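# Insert taper pins into both crank shaft collars

## Task

For every crank shaft, push a taper pin all the way into the hole in its collar. Each pin can only seat fully when entered from one particular side of the hole, and a pin that stays in place only because a gripper is still holding it at the end does not count.

## Robot and tools

Robot: two Franka FR3 arms, named left_arm and right_arm, each with a Robotiq 2F-140 two-finger gripper. The names are labels only, not image sides. Arm bases in the scene frame: left_arm root at (+0.042, +0.406, 0) m, quat_wxyz (+0.998, 0, 0, -0.063); right_arm root at (+0.057, -0.360, 0) m, quat_wxyz (+0.997, 0, 0, +0.075).

Scene frame: origin on the table surface midway between the arms, +x out across the table, +z up, left_arm on the +y side. Gripper frame: fingers extend along its +z, and they open and close along its y. The reported end_effector_position is the point between the pads when shut; closed fingertips stick out about 33 mm past it, open ones about 9 mm. Closing also pushes the tips roughly 24 mm farther from the wrist, so keep that clearance over surfaces. Printed hand positions may be off, more so at long reach.

Row format (used by execute_actions rows and by move target): one flat list of 18 numbers, each within [-1, 1], covering both arms even if only one moves. Order: left dx, dy, dz, rx, ry, rz, left gripper position, force_limit, speed; then the same nine for the right arm. dx..rz are an offset, not a pose: a target relative to that gripper's pose in the most recent result that showed it (before any such result in the scene, and for the second or later call within a single reply, relative to where the robot is when the action begins). They are expressed in the gripper's own axes. Scale: 1.0 equals 0.6 m for dx, dy, dz and 180 degrees for rotation; rx, ry, rz form one rotation vector. Each row in a multi-row action is measured from that same starting pose, not chained. All-zero offsets are not idle: they pull the arm back to its reference pose. To keep an arm still, send the offset back to its wanted pose in the first call of a reply and zeros afterwards, and repeat its last three gripper numbers (a 0 there is itself a command).

Gripper numbers: position +1 = fully open (140 mm), about -0.8 = pads touching, -1 = close until blocked. force_limit -1/0/+1 gives roughly 14/60/107 N on parts up to 40 mm wide. speed -1/0/+1 gives about 30/140/250 mm/s of pad gap change. Each step the commanded pose is limited to 70 mm and 16 degrees from the measured one; the controller favours position over orientation if both cannot be met.

Tools:
- execute_actions {actions, pictures}: actions holds at most one item. Empty list = just read the state. {"rows": [[18 numbers], ...], "steps": n} runs up to 15 control steps of 1/30 s (default 15); rows apply one per step, last row repeats. {"steps": n} without rows waits up to 300 steps counted from the previous result, including your reply time. pictures toggles camera images (on by default).
- move {target, speed}: target is one 18-number row as above; speed is path top speed in m/s, 0.002 to 0.5 (default 0.25), turning capped at twice that in rad/s. Both grippers travel straight lines ending together, 0.5 to 10 s long; gripper numbers are sent at the start. No obstacle avoidance, including the other arm. Faster contact hits harder; aiming farther beyond a contact presses harder. The result adds a move: line with the ending (done, off_target, moving, held, fault), limits (paced = pose clipped; held = a check blocked steps, after which the arm may jump fast), and each gripper's distance from its target.
- wait {seconds}: 0 to 10 s, nothing new sent.
- zoom_image {camera, region}: region [x0, y0, x1, y1] in pixels, at most 504x504, from the latest image. Cameras: cam_head_left, cam_head_right, cam_high, cam_low (672x504), cam_left_wrist, cam_right_wrist (504x504).
- read_manual {section}: only "licences"; no motion.
- finished_scene {scene}: pass the current scene number; irreversible, grades the scene and opens the next. Answering without any tool call ends everything.

Results: a state line per arm with position (m) and quat_wxyz; "Hand target" lines show where the controller is driving each gripper; "pose unreachable" and HELD flag steps changed or blocked by the clearance check. object_status: 0 moving, 1 blocked while opening, 2 blocked while closing (a real grasp), 3 reached target or pads met (thin items may still be held). position_measured is in counts: 3 open, 230 pads meeting. To squeeze harder during status 2, raise force_limit and switch position between -1 and -0.98. MOTOR HOT warns of heating; reaching the limit brakes the arm (OVER-TEMPERATURE FAULT). A torque fault, when contact load reaches a joint limit (waist, shoulder 20; upper arm roll, elbow 18; forearm roll, wrist pitch, wrist roll 12 N m, held weight included), freezes that arm for 10 s.

Joint ranges (rad): waist ±2.744, shoulder ±1.784, upper arm roll ±2.901, elbow -3.042 to -0.152, forearm roll ±2.807, wrist pitch 0.544 to 4.517, wrist roll ±3.016.

Avoid: knocking anything off the table, dropping or slipping parts, slamming or shoving hard, arms colliding or pressing each other, and long holds that heat motors. Parts may occasionally be tugged or nudged by outside forces. Release pins so they stay seated on their own, then verify with images before finishing.

Each tool is called after ">>>" by a JSON object that holds its "name" and its "arguments".

## Session

>>> {"name": "execute_actions", "arguments": {"actions": []}}

Scene clock: 0.00 s of 6600.00 s.
left_arm: end_effector_position=(+0.6624, -0.0994, +0.2153) position_measured=3 object_status=3 end_effector_quat_wxyz=(+0.006, -0.415, +0.676, -0.608) | right_arm: end_effector_position=(+0.4945, -0.3572, +0.1139) position_measured=3 object_status=3 end_effector_quat_wxyz=(-0.075, +0.978, -0.183, -0.060)
Joint positions: left_arm=[-0.284  0.389 -0.184 -1.994 -2.419  2.523  2.169] | right_arm=[-0.183 -0.085 -0.052 -2.454  0.203  2.253 -1.423]
Joint velocities: left_arm=[-0.     0.001  0.001  0.    -0.    -0.001 -0.002] | right_arm=[-0.001  0.001 -0.001 -0.001  0.    -0.    -0.001]
Hand target (left_arm): +0.662, -0.099, +0.215; +0.006, -0.415, +0.676, -0.608
Hand target (right_arm): +0.494, -0.357, +0.114; -0.075, +0.978, -0.183, -0.060

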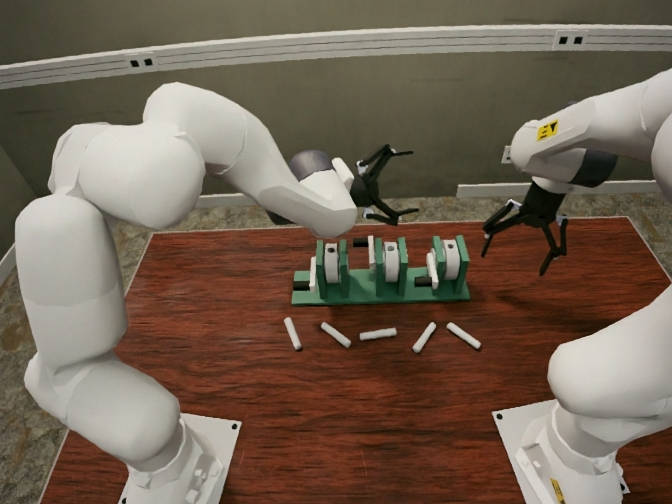

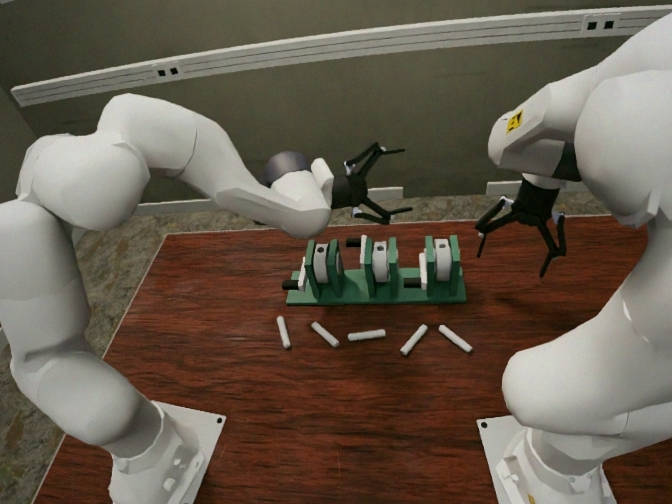

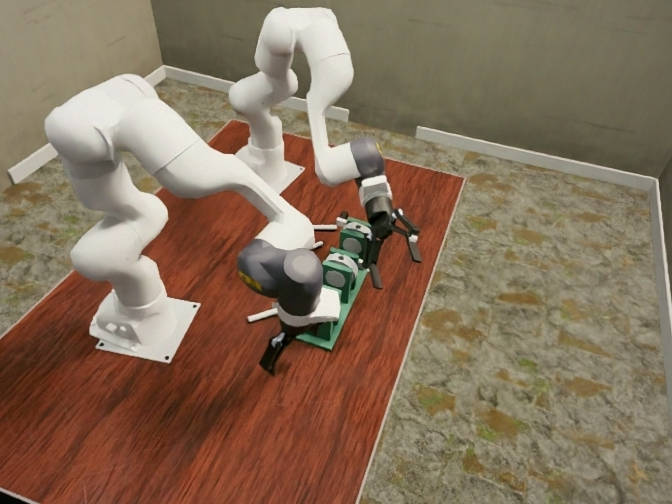

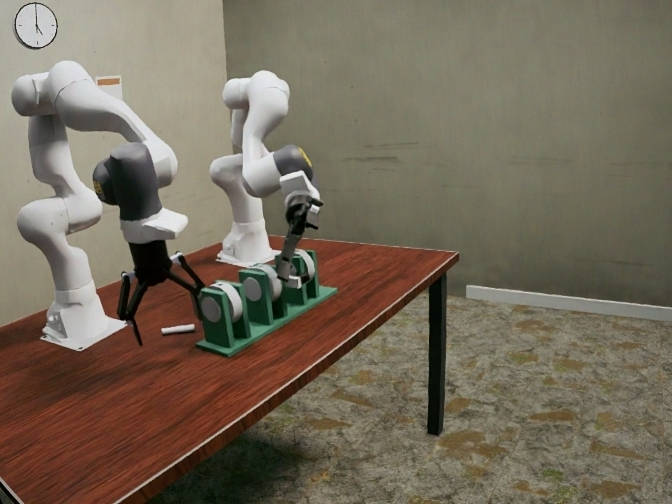

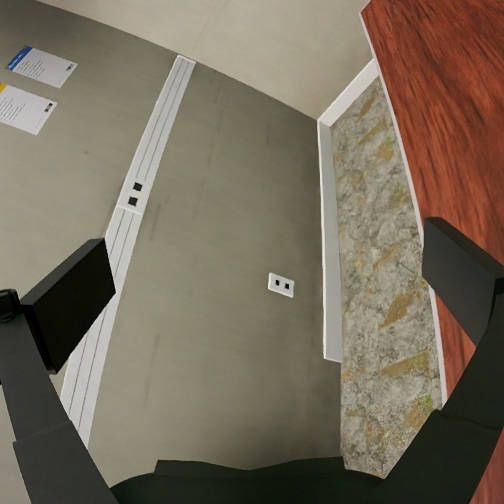

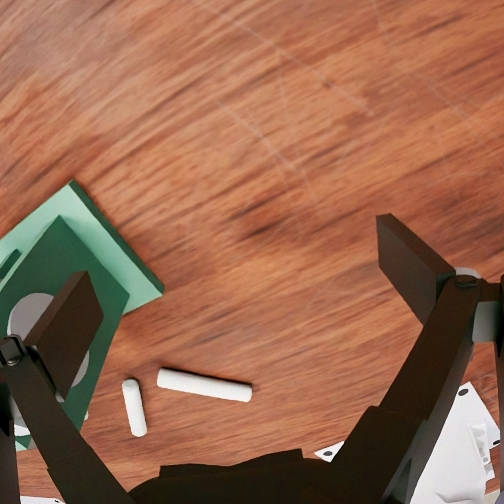

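>>> {"name": "zoom_image", "arguments": {"camera": "cam_head_left", "region": [270, 220, 500, 370]}}

>>> {"name": "zoom_image", "arguments": {"camera": "cam_low", "region": [150, 230, 360, 370]}}

>>> {"name": "zoom_image", "arguments": {"camera": "cam_high", "region": [240, 190, 440, 360]}}

Region (270, 220, 500, 370) of cam_head_left's 672x504 image, scaled by 2.191, with more detail than that image has; it fills the top 329 rows of this view, and the rest is white.

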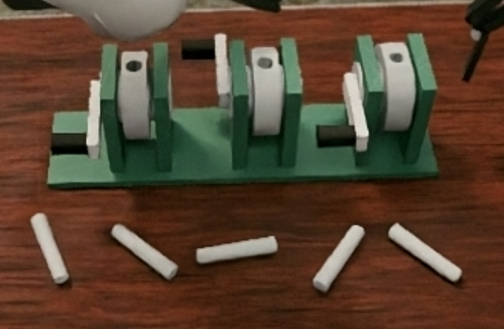

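Region (150, 230, 360, 370) of cam_low's 672x504 image, scaled by 2.400, with more detail than that image has.

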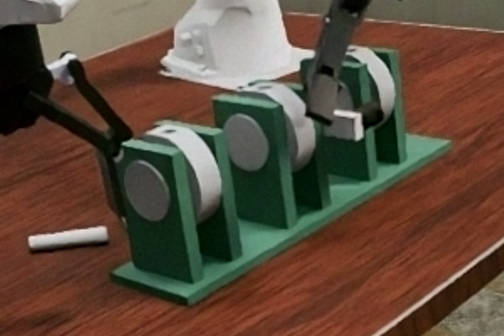

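Region (240, 190, 440, 360) of cam_high's 672x504 image, scaled by 2.520, with more detail than that image has; it fills the top 428 rows of this view, and the rest is white.

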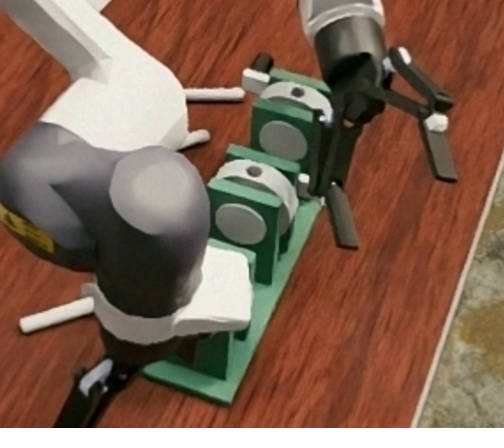

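>>> {"name": "move", "arguments": {"target": [0.037,-0.080,-0.728,-0.366,0.250,0.623,1,0,0,-0.153,-0.194,-0.319,-0.048,0.0385,-0.1174,1,0,0], "speed": 0.25}}

Scene clock: 51.90 s of 6600.00 s.
left_arm: end_effector_position=(+0.4455, +0.2520, +0.3752) position_measured=3 object_status=3 end_effector_quat_wxyz=(+0.063, +0.533, +0.843, -0.044) | right_arm: end_effector_position=(+0.4721, -0.2479, +0.3316) position_measured=3 object_status=3 end_effector_quat_wxyz=(-0.008, +1.000, -0.001, -0.001)
Joint positions: left_arm=[-0.147 -0.501 -0.007 -2.202 -0.128  1.797  2.442] | right_arm=[-0.075 -0.418  0.147 -2.21   0.078  1.797 -1.376]
Joint velocities: left_arm=[ 0.    -0.    -0.    -0.     0.003 -0.001  0.029] | right_arm=[ 0.     0.     0.     0.002 -0.    -0.002  0.001]
Hand target (left_arm): +0.444, +0.253, +0.374; +0.061, +0.540, +0.839, -0.043
Hand target (right_arm): +0.472, -0.247, +0.333; -0.007, +1.000, +0.002, -0.001
Off the commanded pose (left_arm): 0.007 m, 2 deg.
Off the commanded pose (right_arm): 0.004 m, 1 deg.
After step 90, 43.37 s passed at rest.
move: off_target (left_arm, right_arm)

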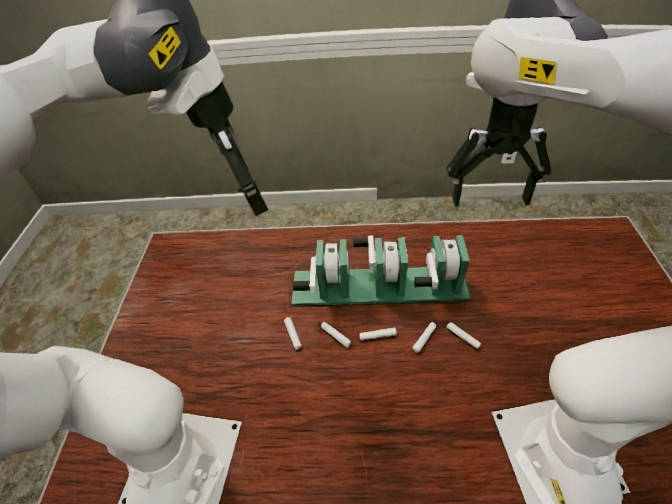

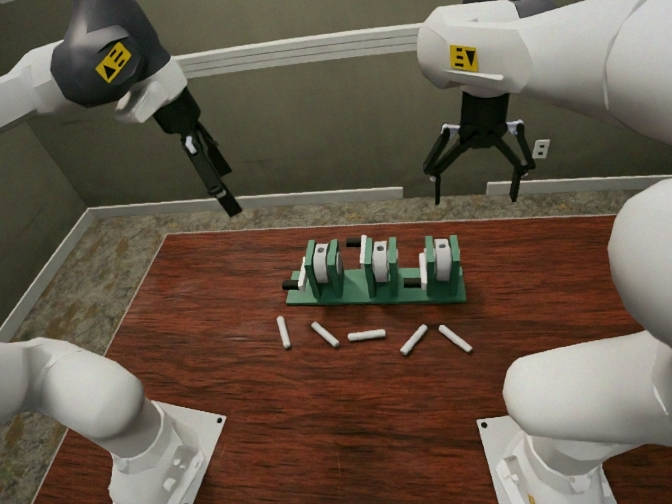

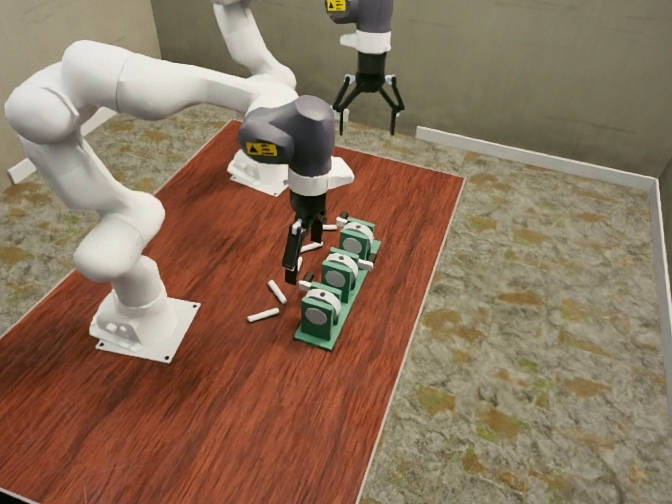

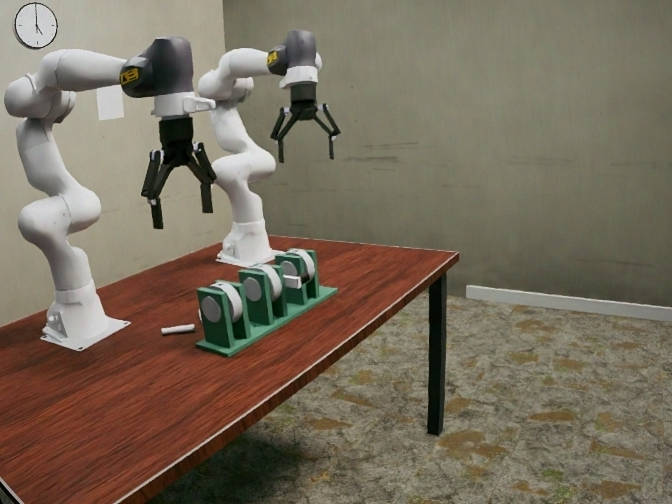

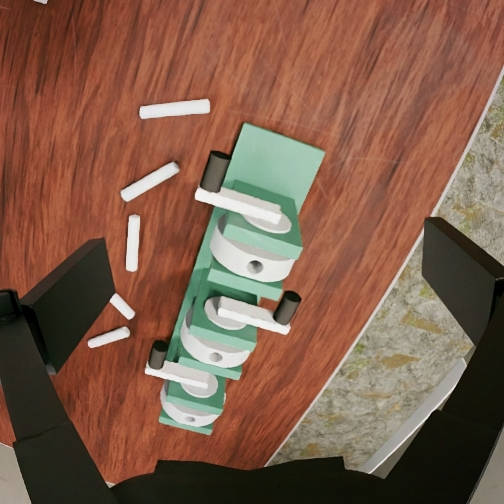

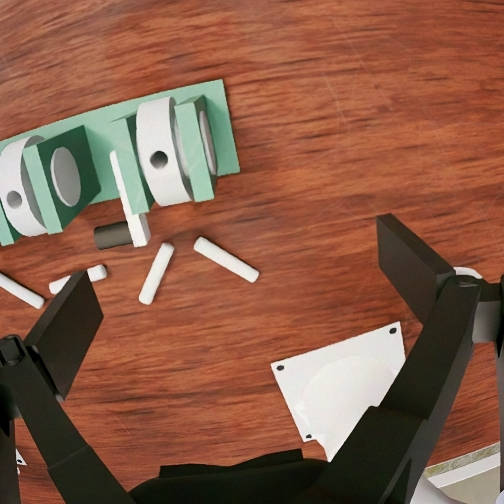

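>>> {"name": "move", "arguments": {"target": [0,0,0,0,0,0,1,0,0,0,-0.317,0.083,0,0,0,1,0,0], "speed": 0.25}}

Scene clock: 57.10 s of 6600.00 s.
left_arm: end_effector_position=(+0.4454, +0.2521, +0.3751) position_measured=3 object_status=3 end_effector_quat_wxyz=(+0.063, +0.535, +0.841, -0.044) | right_arm: end_effector_position=(+0.4694, -0.0552, +0.2828) position_measured=3 object_status=3 end_effector_quat_wxyz=(-0.012, +1.000, +0.005, -0.005)
Joint positions: left_arm=[-0.147 -0.501 -0.007 -2.203 -0.127  1.797  2.447] | right_arm=[ 0.003 -0.167  0.441 -2.077  0.103  1.93  -1.028]
Joint velocities: left_arm=[ 0.    -0.001 -0.    -0.001 -0.002  0.    -0.001] | right_arm=[-0.001  0.001  0.001 -0.    -0.003  0.     0.032]
Hand target (left_arm): +0.445, +0.252, +0.375; +0.063, +0.533, +0.843, -0.044
Hand target (right_arm): +0.471, -0.054, +0.283; -0.013, +1.000, -0.001, -0.003
Off the commanded pose (left_arm): 0.000 m, 0 deg.
Off the commanded pose (right_arm): 0.004 m, 1 deg.
After step 90, 0.50 s passed at rest.
move: off_target (right_arm)

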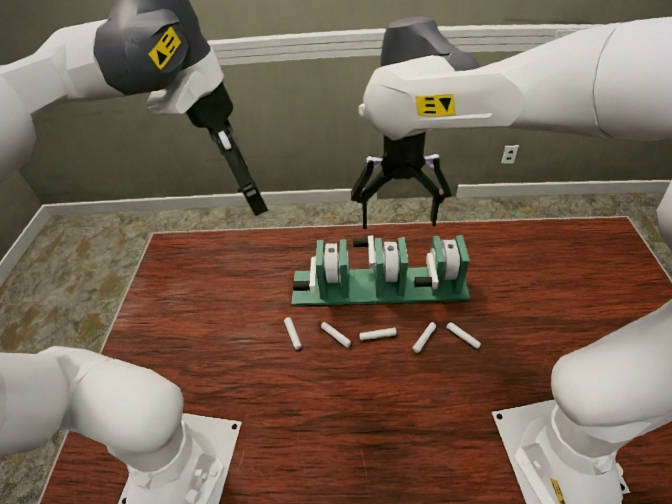

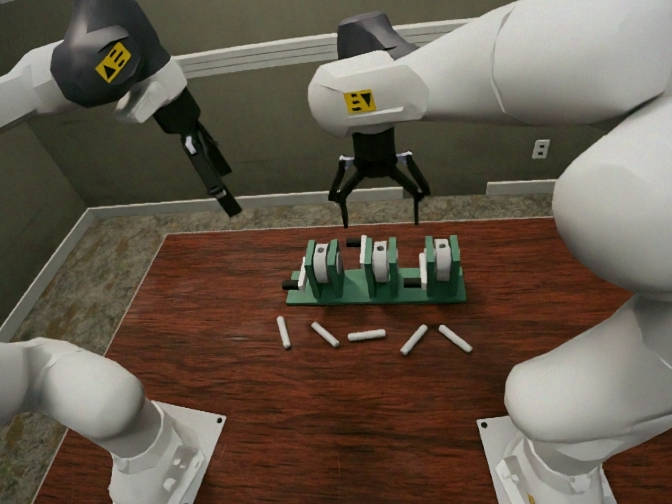

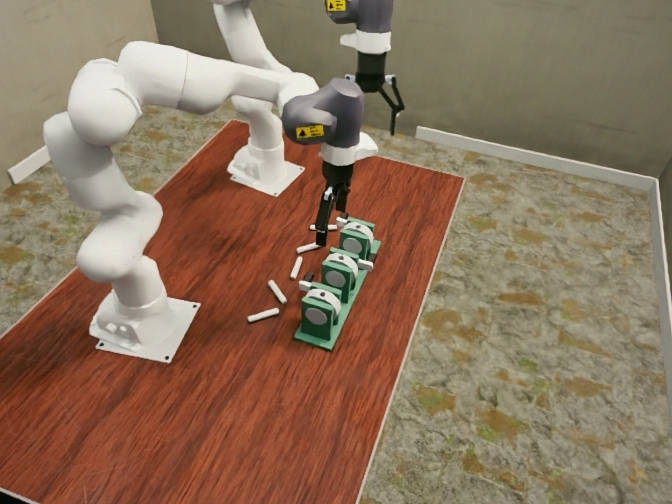

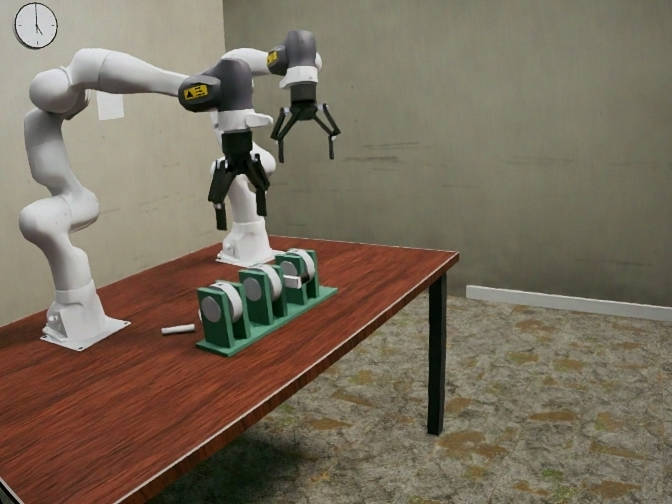

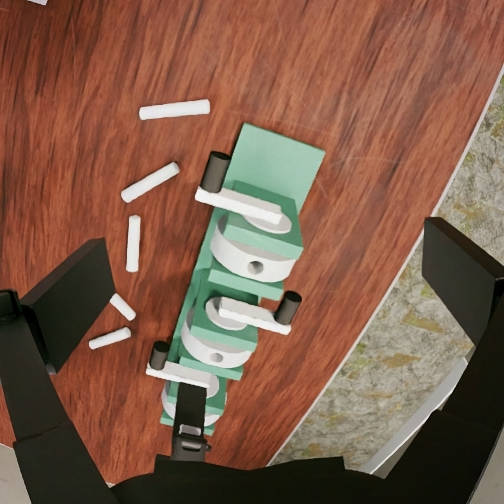

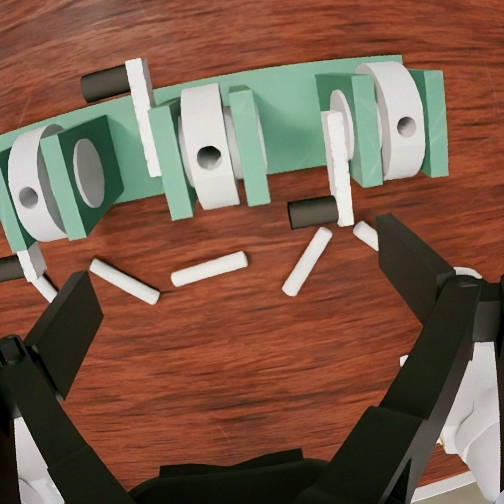

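>>> {"name": "zoom_image", "arguments": {"camera": "cam_right_wrist", "region": [140, 70, 300, 230]}}

>>> {"name": "zoom_image", "arguments": {"camera": "cam_right_wrist", "region": [320, 50, 480, 210]}}

>>> {"name": "zoom_image", "arguments": {"camera": "cam_right_wrist", "region": [0, 110, 160, 270]}}

>>> {"name": "zoom_image", "arguments": {"camera": "cam_right_wrist", "region": [70, 200, 390, 320]}}

Region (140, 70, 300, 230) of cam_right_wrist's 504x504 image, scaled by 3.150, with more detail than that image has.

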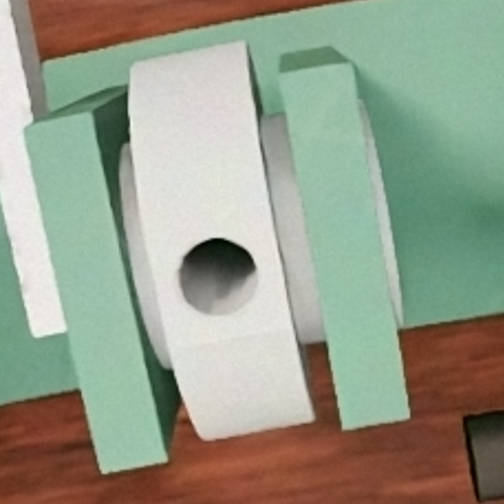

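Region (320, 50, 480, 210) of cam_right_wrist's 504x504 image, scaled by 3.150, with more detail than that image has.

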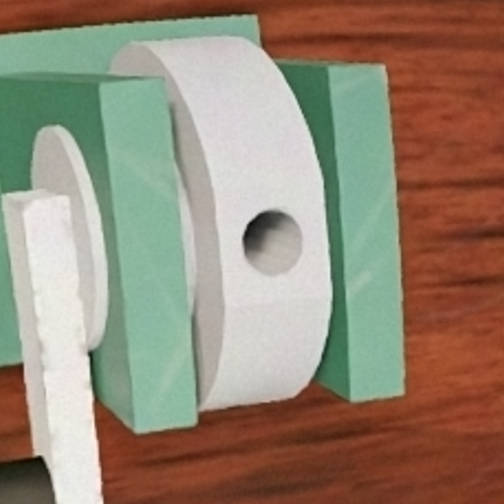

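Region (0, 110, 160, 270) of cam_right_wrist's 504x504 image, scaled by 3.150, with more detail than that image has.

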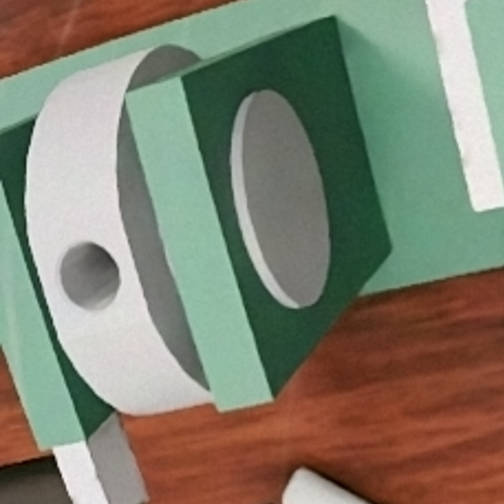

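Region (70, 200, 390, 320) of cam_right_wrist's 504x504 image, scaled by 1.575, with more detail than that image has; it fills the top 189 rows of this view, and the rest is white.

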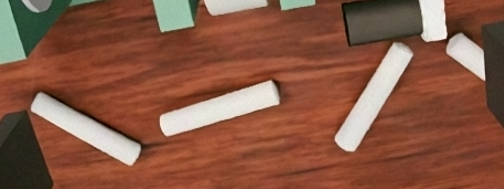

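>>> {"name": "zoom_image", "arguments": {"camera": "cam_head_left", "region": [310, 230, 475, 270]}}

>>> {"name": "zoom_image", "arguments": {"camera": "cam_left_wrist", "region": [80, 90, 240, 360]}}

Region (310, 230, 475, 270) of cam_head_left's 672x504 image, scaled by 3.055, with more detail than that image has; it fills the top 122 rows of this view, and the rest is white.

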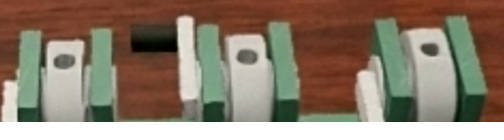

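Region (80, 90, 240, 360) of cam_left_wrist's 504x504 image, scaled by 1.867, with more detail than that image has; it fills the left 299 columns of this view, and the rest is white.

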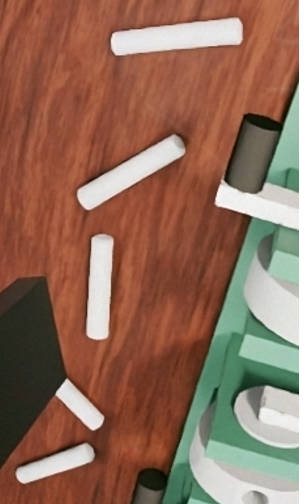

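>>> {"name": "move", "arguments": {"target": [0,0,0,0,0,0,1,0,0,-0.17,0,0.2,0,0,0,1,0,0], "speed": 0.2}}

Scene clock: 74.17 s of 6600.00 s.
left_arm: end_effector_position=(+0.4454, +0.2521, +0.3751) position_measured=3 object_status=3 end_effector_quat_wxyz=(+0.063, +0.535, +0.841, -0.044) | right_arm: end_effector_position=(+0.3646, -0.0539, +0.1662) position_measured=3 object_status=3 end_effector_quat_wxyz=(-0.013, +1.000, +0.008, -0.007)
Joint positions: left_arm=[-0.147 -0.501 -0.007 -2.203 -0.127  1.797  2.447] | right_arm=[ 0.094 -0.319  0.514 -2.52   0.234  2.233 -0.995]
Joint velocities: left_arm=[-0.001  0.     0.001 -0.     0.002  0.001  0.002] | right_arm=[-0.001  0.001 -0.001 -0.001  0.001  0.013  0.004]
Hand target (left_arm): +0.445, +0.252, +0.375; +0.063, +0.535, +0.841, -0.044
Hand target (right_arm): +0.364, -0.053, +0.166; -0.014, +1.000, +0.005, -0.006
Off the commanded pose (left_arm): 0.000 m, 0 deg.
Off the commanded pose (right_arm): 0.003 m, 0 deg.
After step 90, 12.60 s passed at rest.
move: done

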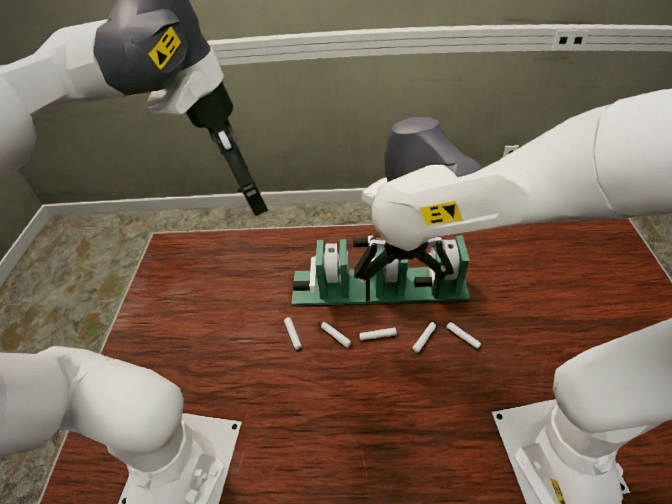

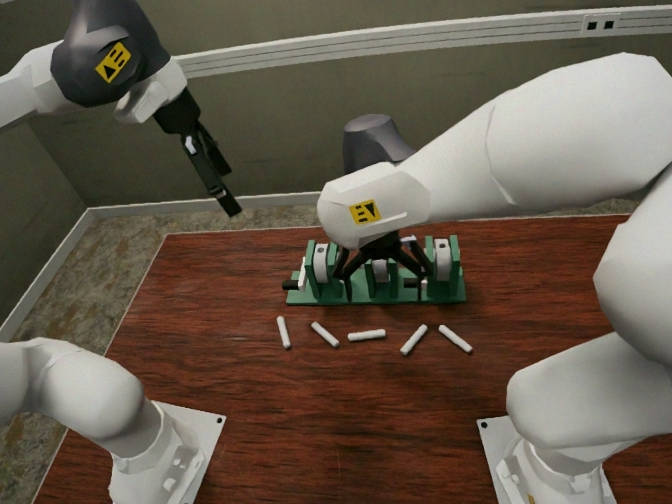

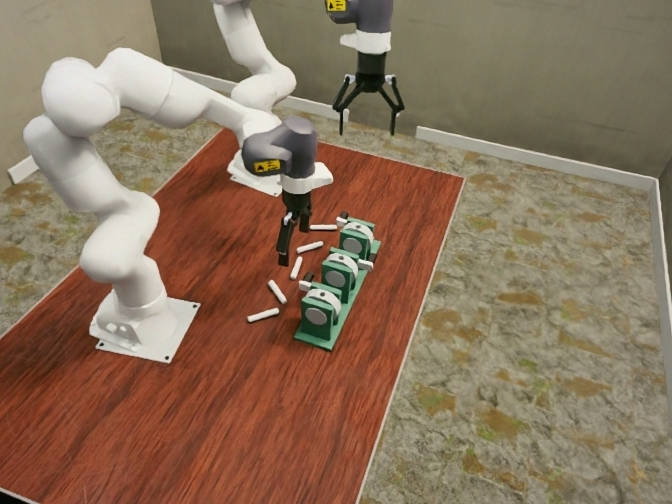

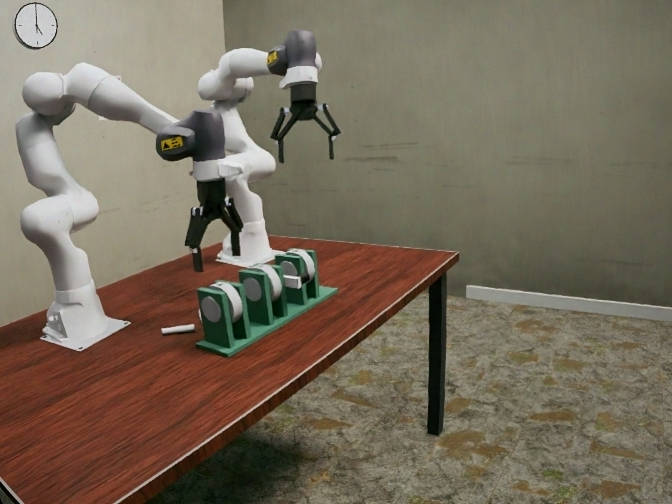

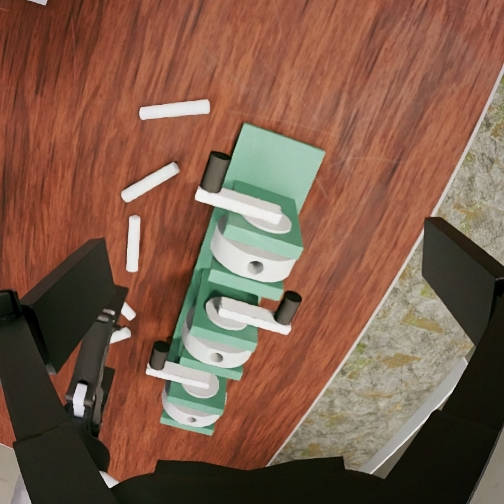

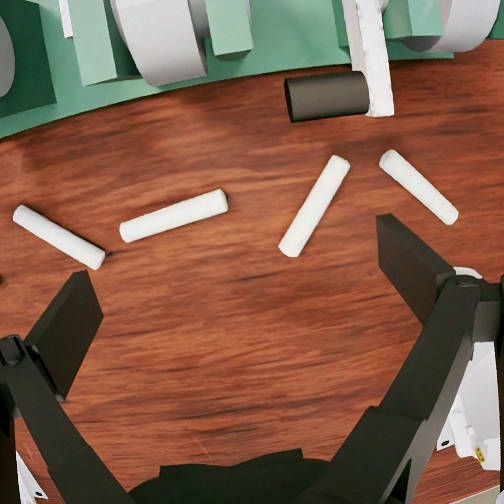

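>>> {"name": "zoom_image", "arguments": {"camera": "cam_right_wrist", "region": [0, 170, 250, 290]}}

>>> {"name": "zoom_image", "arguments": {"camera": "cam_right_wrist", "region": [260, 135, 480, 270]}}

Region (0, 170, 250, 290) of cam_right_wrist's 504x504 image, scaled by 2.016, with more detail than that image has; it fills the top 242 rows of this view, and the rest is white.

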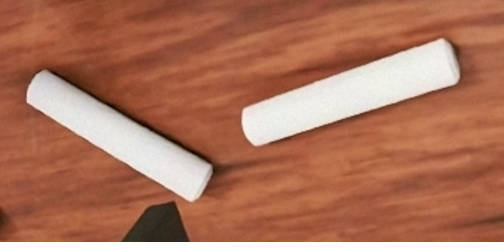

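Region (260, 135, 480, 270) of cam_right_wrist's 504x504 image, scaled by 2.291, with more detail than that image has; it fills the top 309 rows of this view, and the rest is white.

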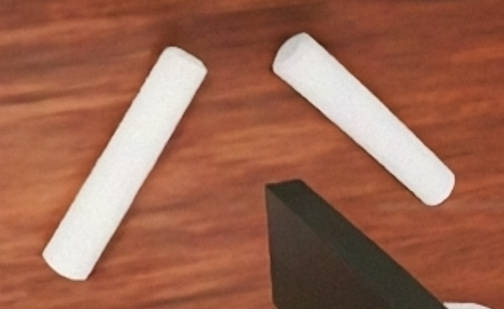

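>>> {"name": "move", "arguments": {"target": [0,0,0,0,0,0,1,0,0,-0.025,-0.007,0.11,0.2104,0.1862,-0.508,-0.2,0,0], "speed": 0.25}}

Scene clock: 145.40 s of 6600.00 s.
left_arm: end_effector_position=(+0.4454, +0.2521, +0.3751) position_measured=3 object_status=3 end_effector_quat_wxyz=(+0.063, +0.535, +0.841, -0.044) | right_arm: end_effector_position=(+0.3479, -0.0553, +0.0948) position_measured=154 object_status=3 end_effector_quat_wxyz=(-0.306, +0.619, +0.679, +0.251)
Joint positions: left_arm=[-0.147 -0.501 -0.007 -2.203 -0.127  1.797  2.447] | right_arm=[ 1.518 -0.858 -1.575 -2.93  -0.18   2.891 -2.949]
Joint velocities: left_arm=[-0.    -0.     0.     0.001 -0.    -0.     0.001] | right_arm=[ 0.001 -0.004 -0.004  0.001 -0.014 -0.005 -0.012]
Hand target (left_arm): +0.445, +0.252, +0.375; +0.063, +0.535, +0.841, -0.044
Hand target (right_arm): +0.348, -0.055, +0.095; -0.306, +0.615, +0.682, +0.251
Off the commanded pose (left_arm): 0.000 m, 0 deg.
Off the commanded pose (right_arm): 0.009 m, 2 deg.
After step 90, 63.70 s passed at rest.
move: off_target (right_arm)

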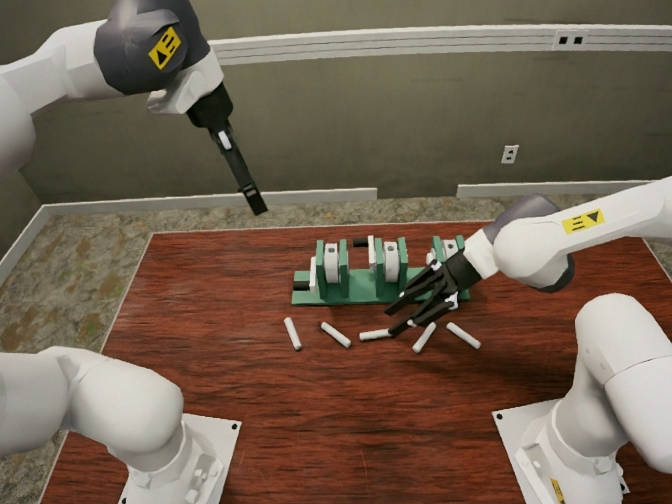

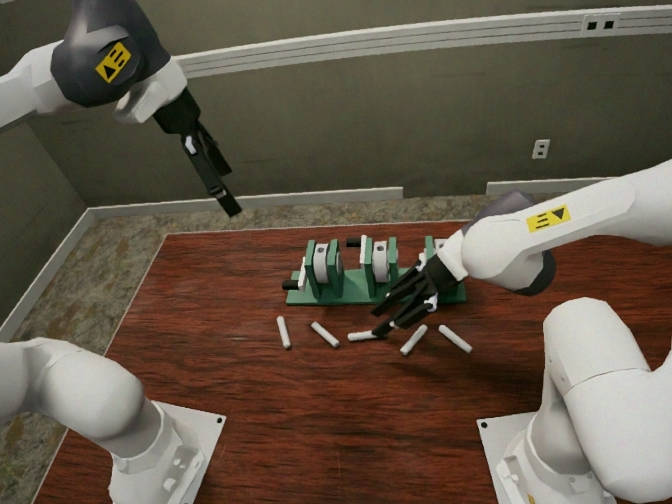

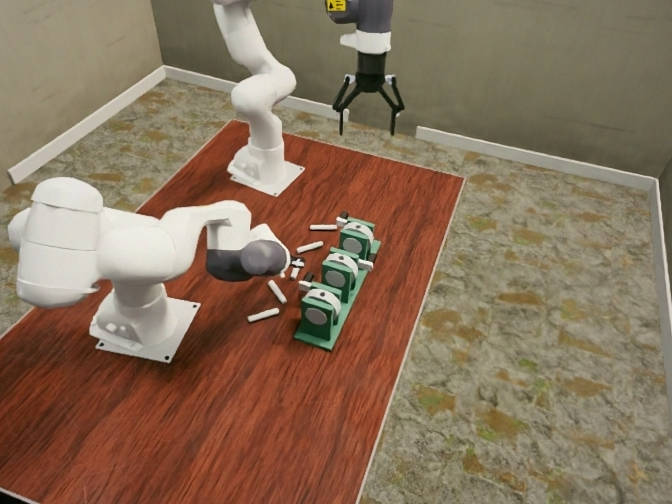

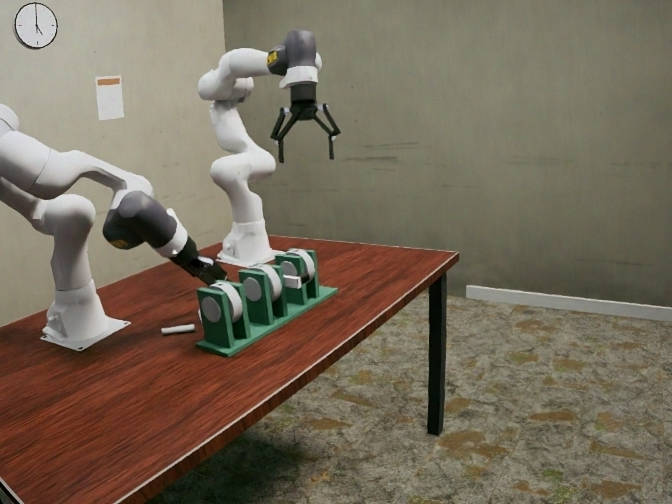

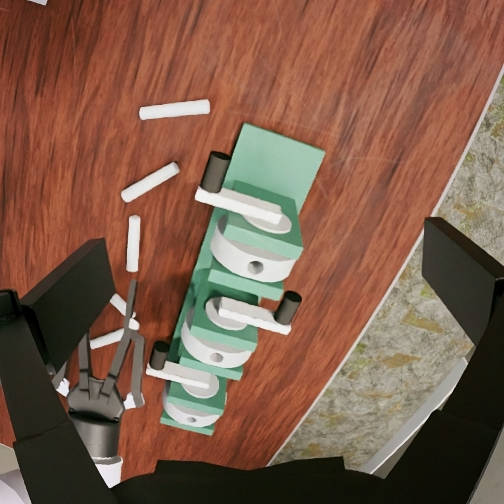

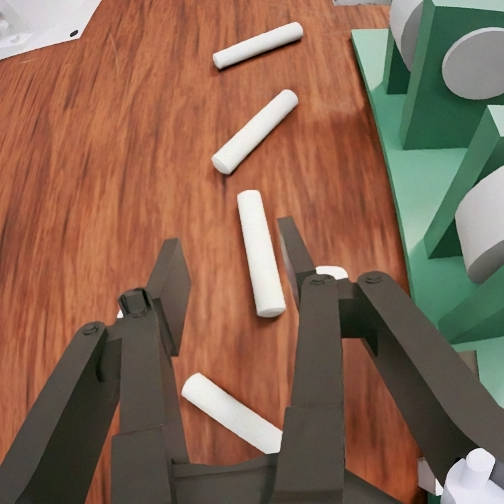

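>>> {"name": "move", "arguments": {"target": [0,0,0,0,0,0,1,0,0,-0.036,0.033,0.045,-0.005,-0.009,-0.005,-0.3,0,0], "speed": 0.08}}

Scene clock: 160.37 s of 6600.00 s.
left_arm: end_effector_position=(+0.4454, +0.2521, +0.3751) position_measured=3 object_status=3 end_effector_quat_wxyz=(+0.063, +0.535, +0.841, -0.044) | right_arm: end_effector_position=(+0.3605, -0.0485, +0.0574) position_measured=167 object_status=3 end_effector_quat_wxyz=(-0.293, +0.620, +0.685, +0.244)
Joint positions: left_arm=[-0.147 -0.501 -0.007 -2.203 -0.127  1.797  2.447] | right_arm=[ 1.724 -0.826 -1.754 -2.875 -0.198  2.995 -2.976]
Joint velocities: left_arm=[-0.001 -0.001 -0.    -0.002 -0.     0.     0.003] | right_arm=[ 0.002  0.    -0.002  0.002 -0.006  0.009 -0.003]
Hand target (left_arm): +0.445, +0.252, +0.375; +0.063, +0.535, +0.841, -0.044
Hand target (right_arm): +0.364, -0.049, +0.058; -0.290, +0.620, +0.686, +0.248
Off the commanded pose (left_arm): 0.000 m, 0 deg.
Off the commanded pose (right_arm): 0.006 m, 1 deg.
After step 90, 10.73 s passed at rest.
move: off_target (right_arm)

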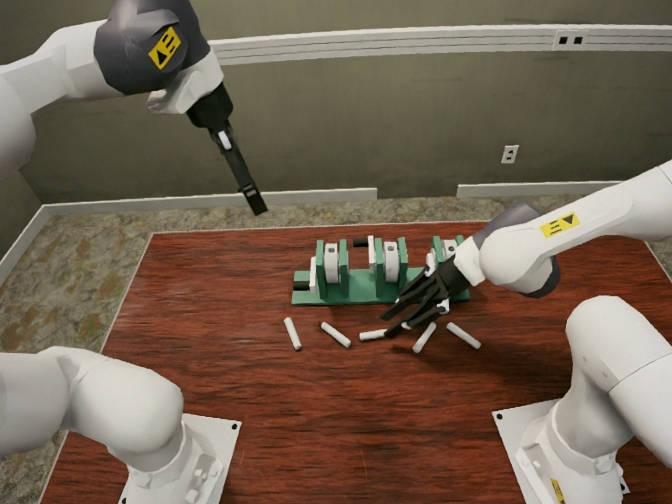

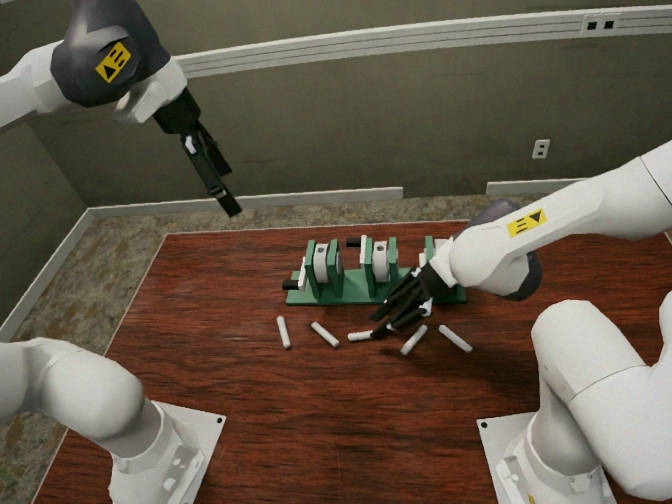

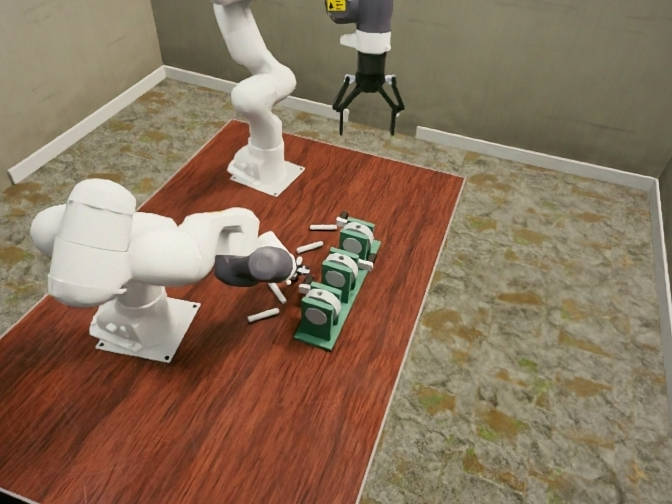

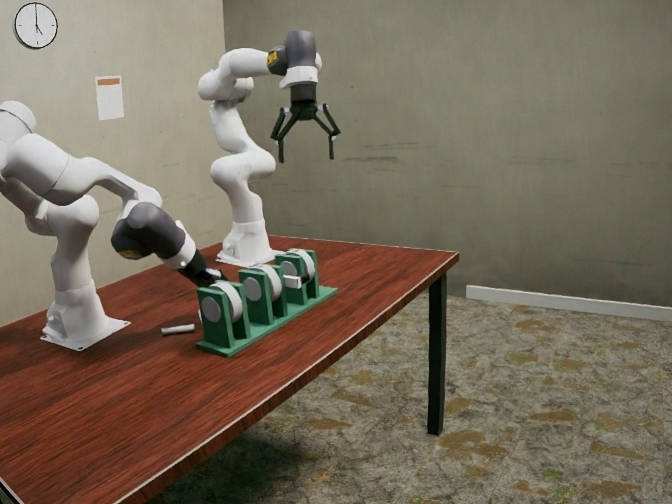

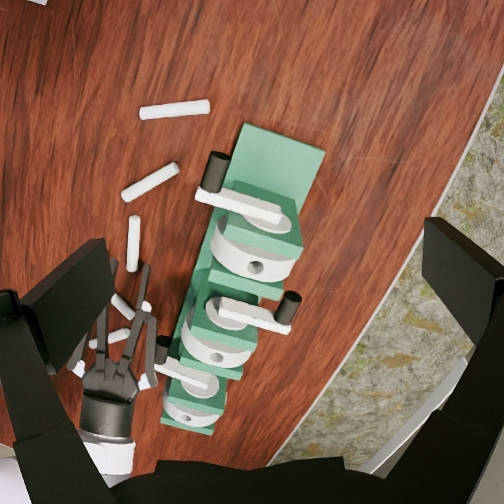

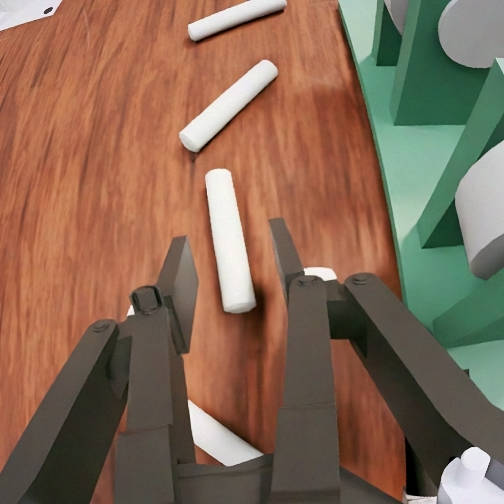

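>>> {"name": "zoom_image", "arguments": {"camera": "cam_head_left", "region": [350, 270, 470, 360]}}

Region (350, 270, 470, 360) of cam_head_left's 672x504 image, scaled by 4.200, with more detail than that image has; it fills the top 378 rows of this view, and the rest is white.

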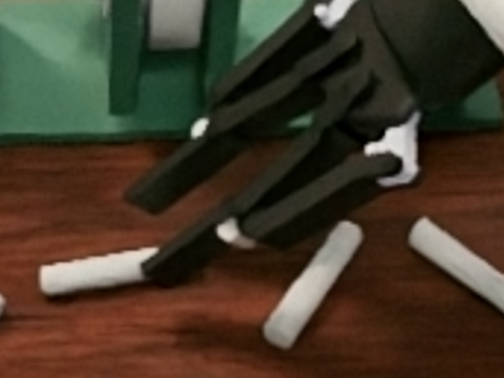

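>>> {"name": "move", "arguments": {"target": [0,0,0,0,0,0,1,0,0,-0.0177,0.002,0.0317,0,0,0,-0.3,0,0], "speed": 0.03}}

Scene clock: 172.93 s of 6600.00 s.
left_arm: end_effector_position=(+0.4454, +0.2521, +0.3751) position_measured=3 object_status=3 end_effector_quat_wxyz=(+0.063, +0.535, +0.841, -0.044) | right_arm: end_effector_position=(+0.3550, -0.0423, +0.0361) position_measured=167 object_status=3 end_effector_quat_wxyz=(-0.296, +0.621, +0.685, +0.240)
Joint positions: left_arm=[-0.147 -0.501 -0.007 -2.203 -0.127  1.797  2.447] | right_arm=[ 1.831 -0.839 -1.859 -2.861 -0.21   3.052 -2.989]
Joint velocities: left_arm=[-0.001  0.001 -0.001  0.     0.002  0.     0.001] | right_arm=[ 0.011 -0.005 -0.011 -0.    -0.015  0.015 -0.004]
Hand target (left_arm): +0.445, +0.252, +0.375; +0.063, +0.535, +0.841, -0.044
Hand target (right_arm): +0.360, -0.043, +0.035; -0.292, +0.621, +0.686, +0.243
Off the commanded pose (left_arm): 0.000 m, 0 deg.
Off the commanded pose (right_arm): 0.005 m, 1 deg.
After step 90, 8.57 s passed at rest.
move: off_target (right_arm)

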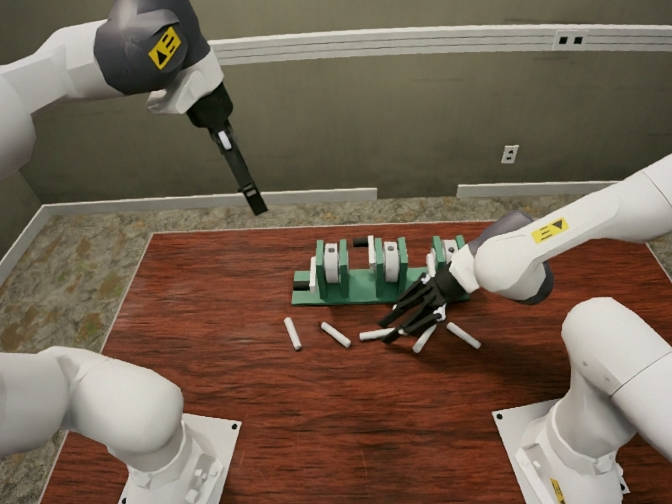

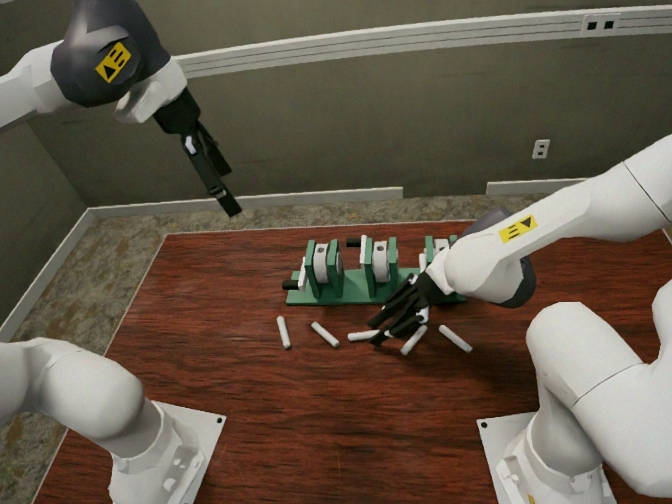

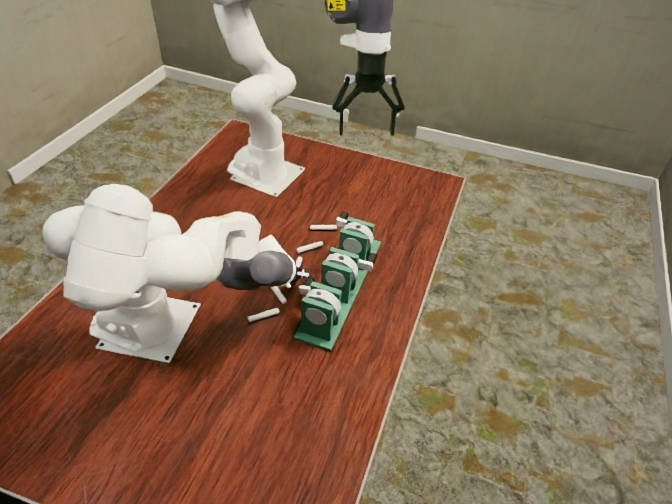

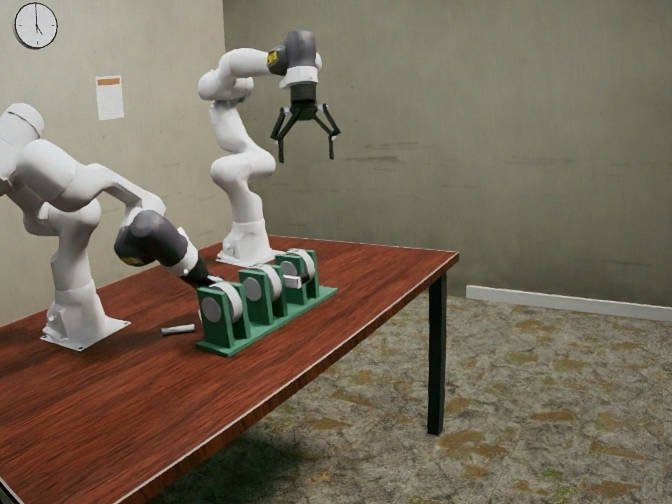

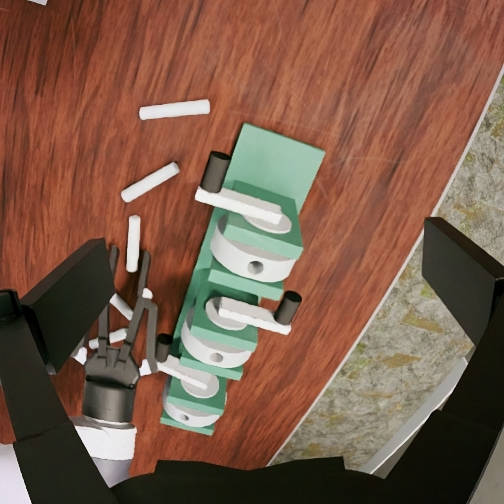

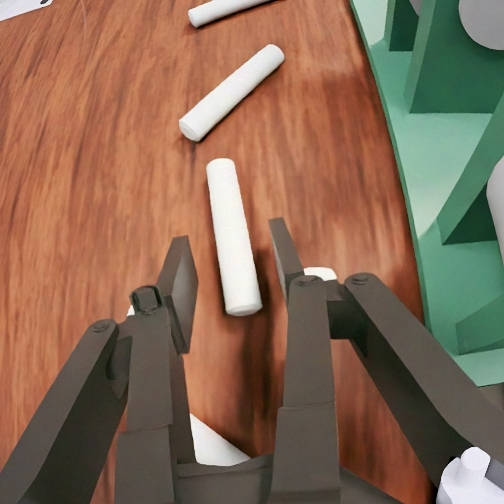

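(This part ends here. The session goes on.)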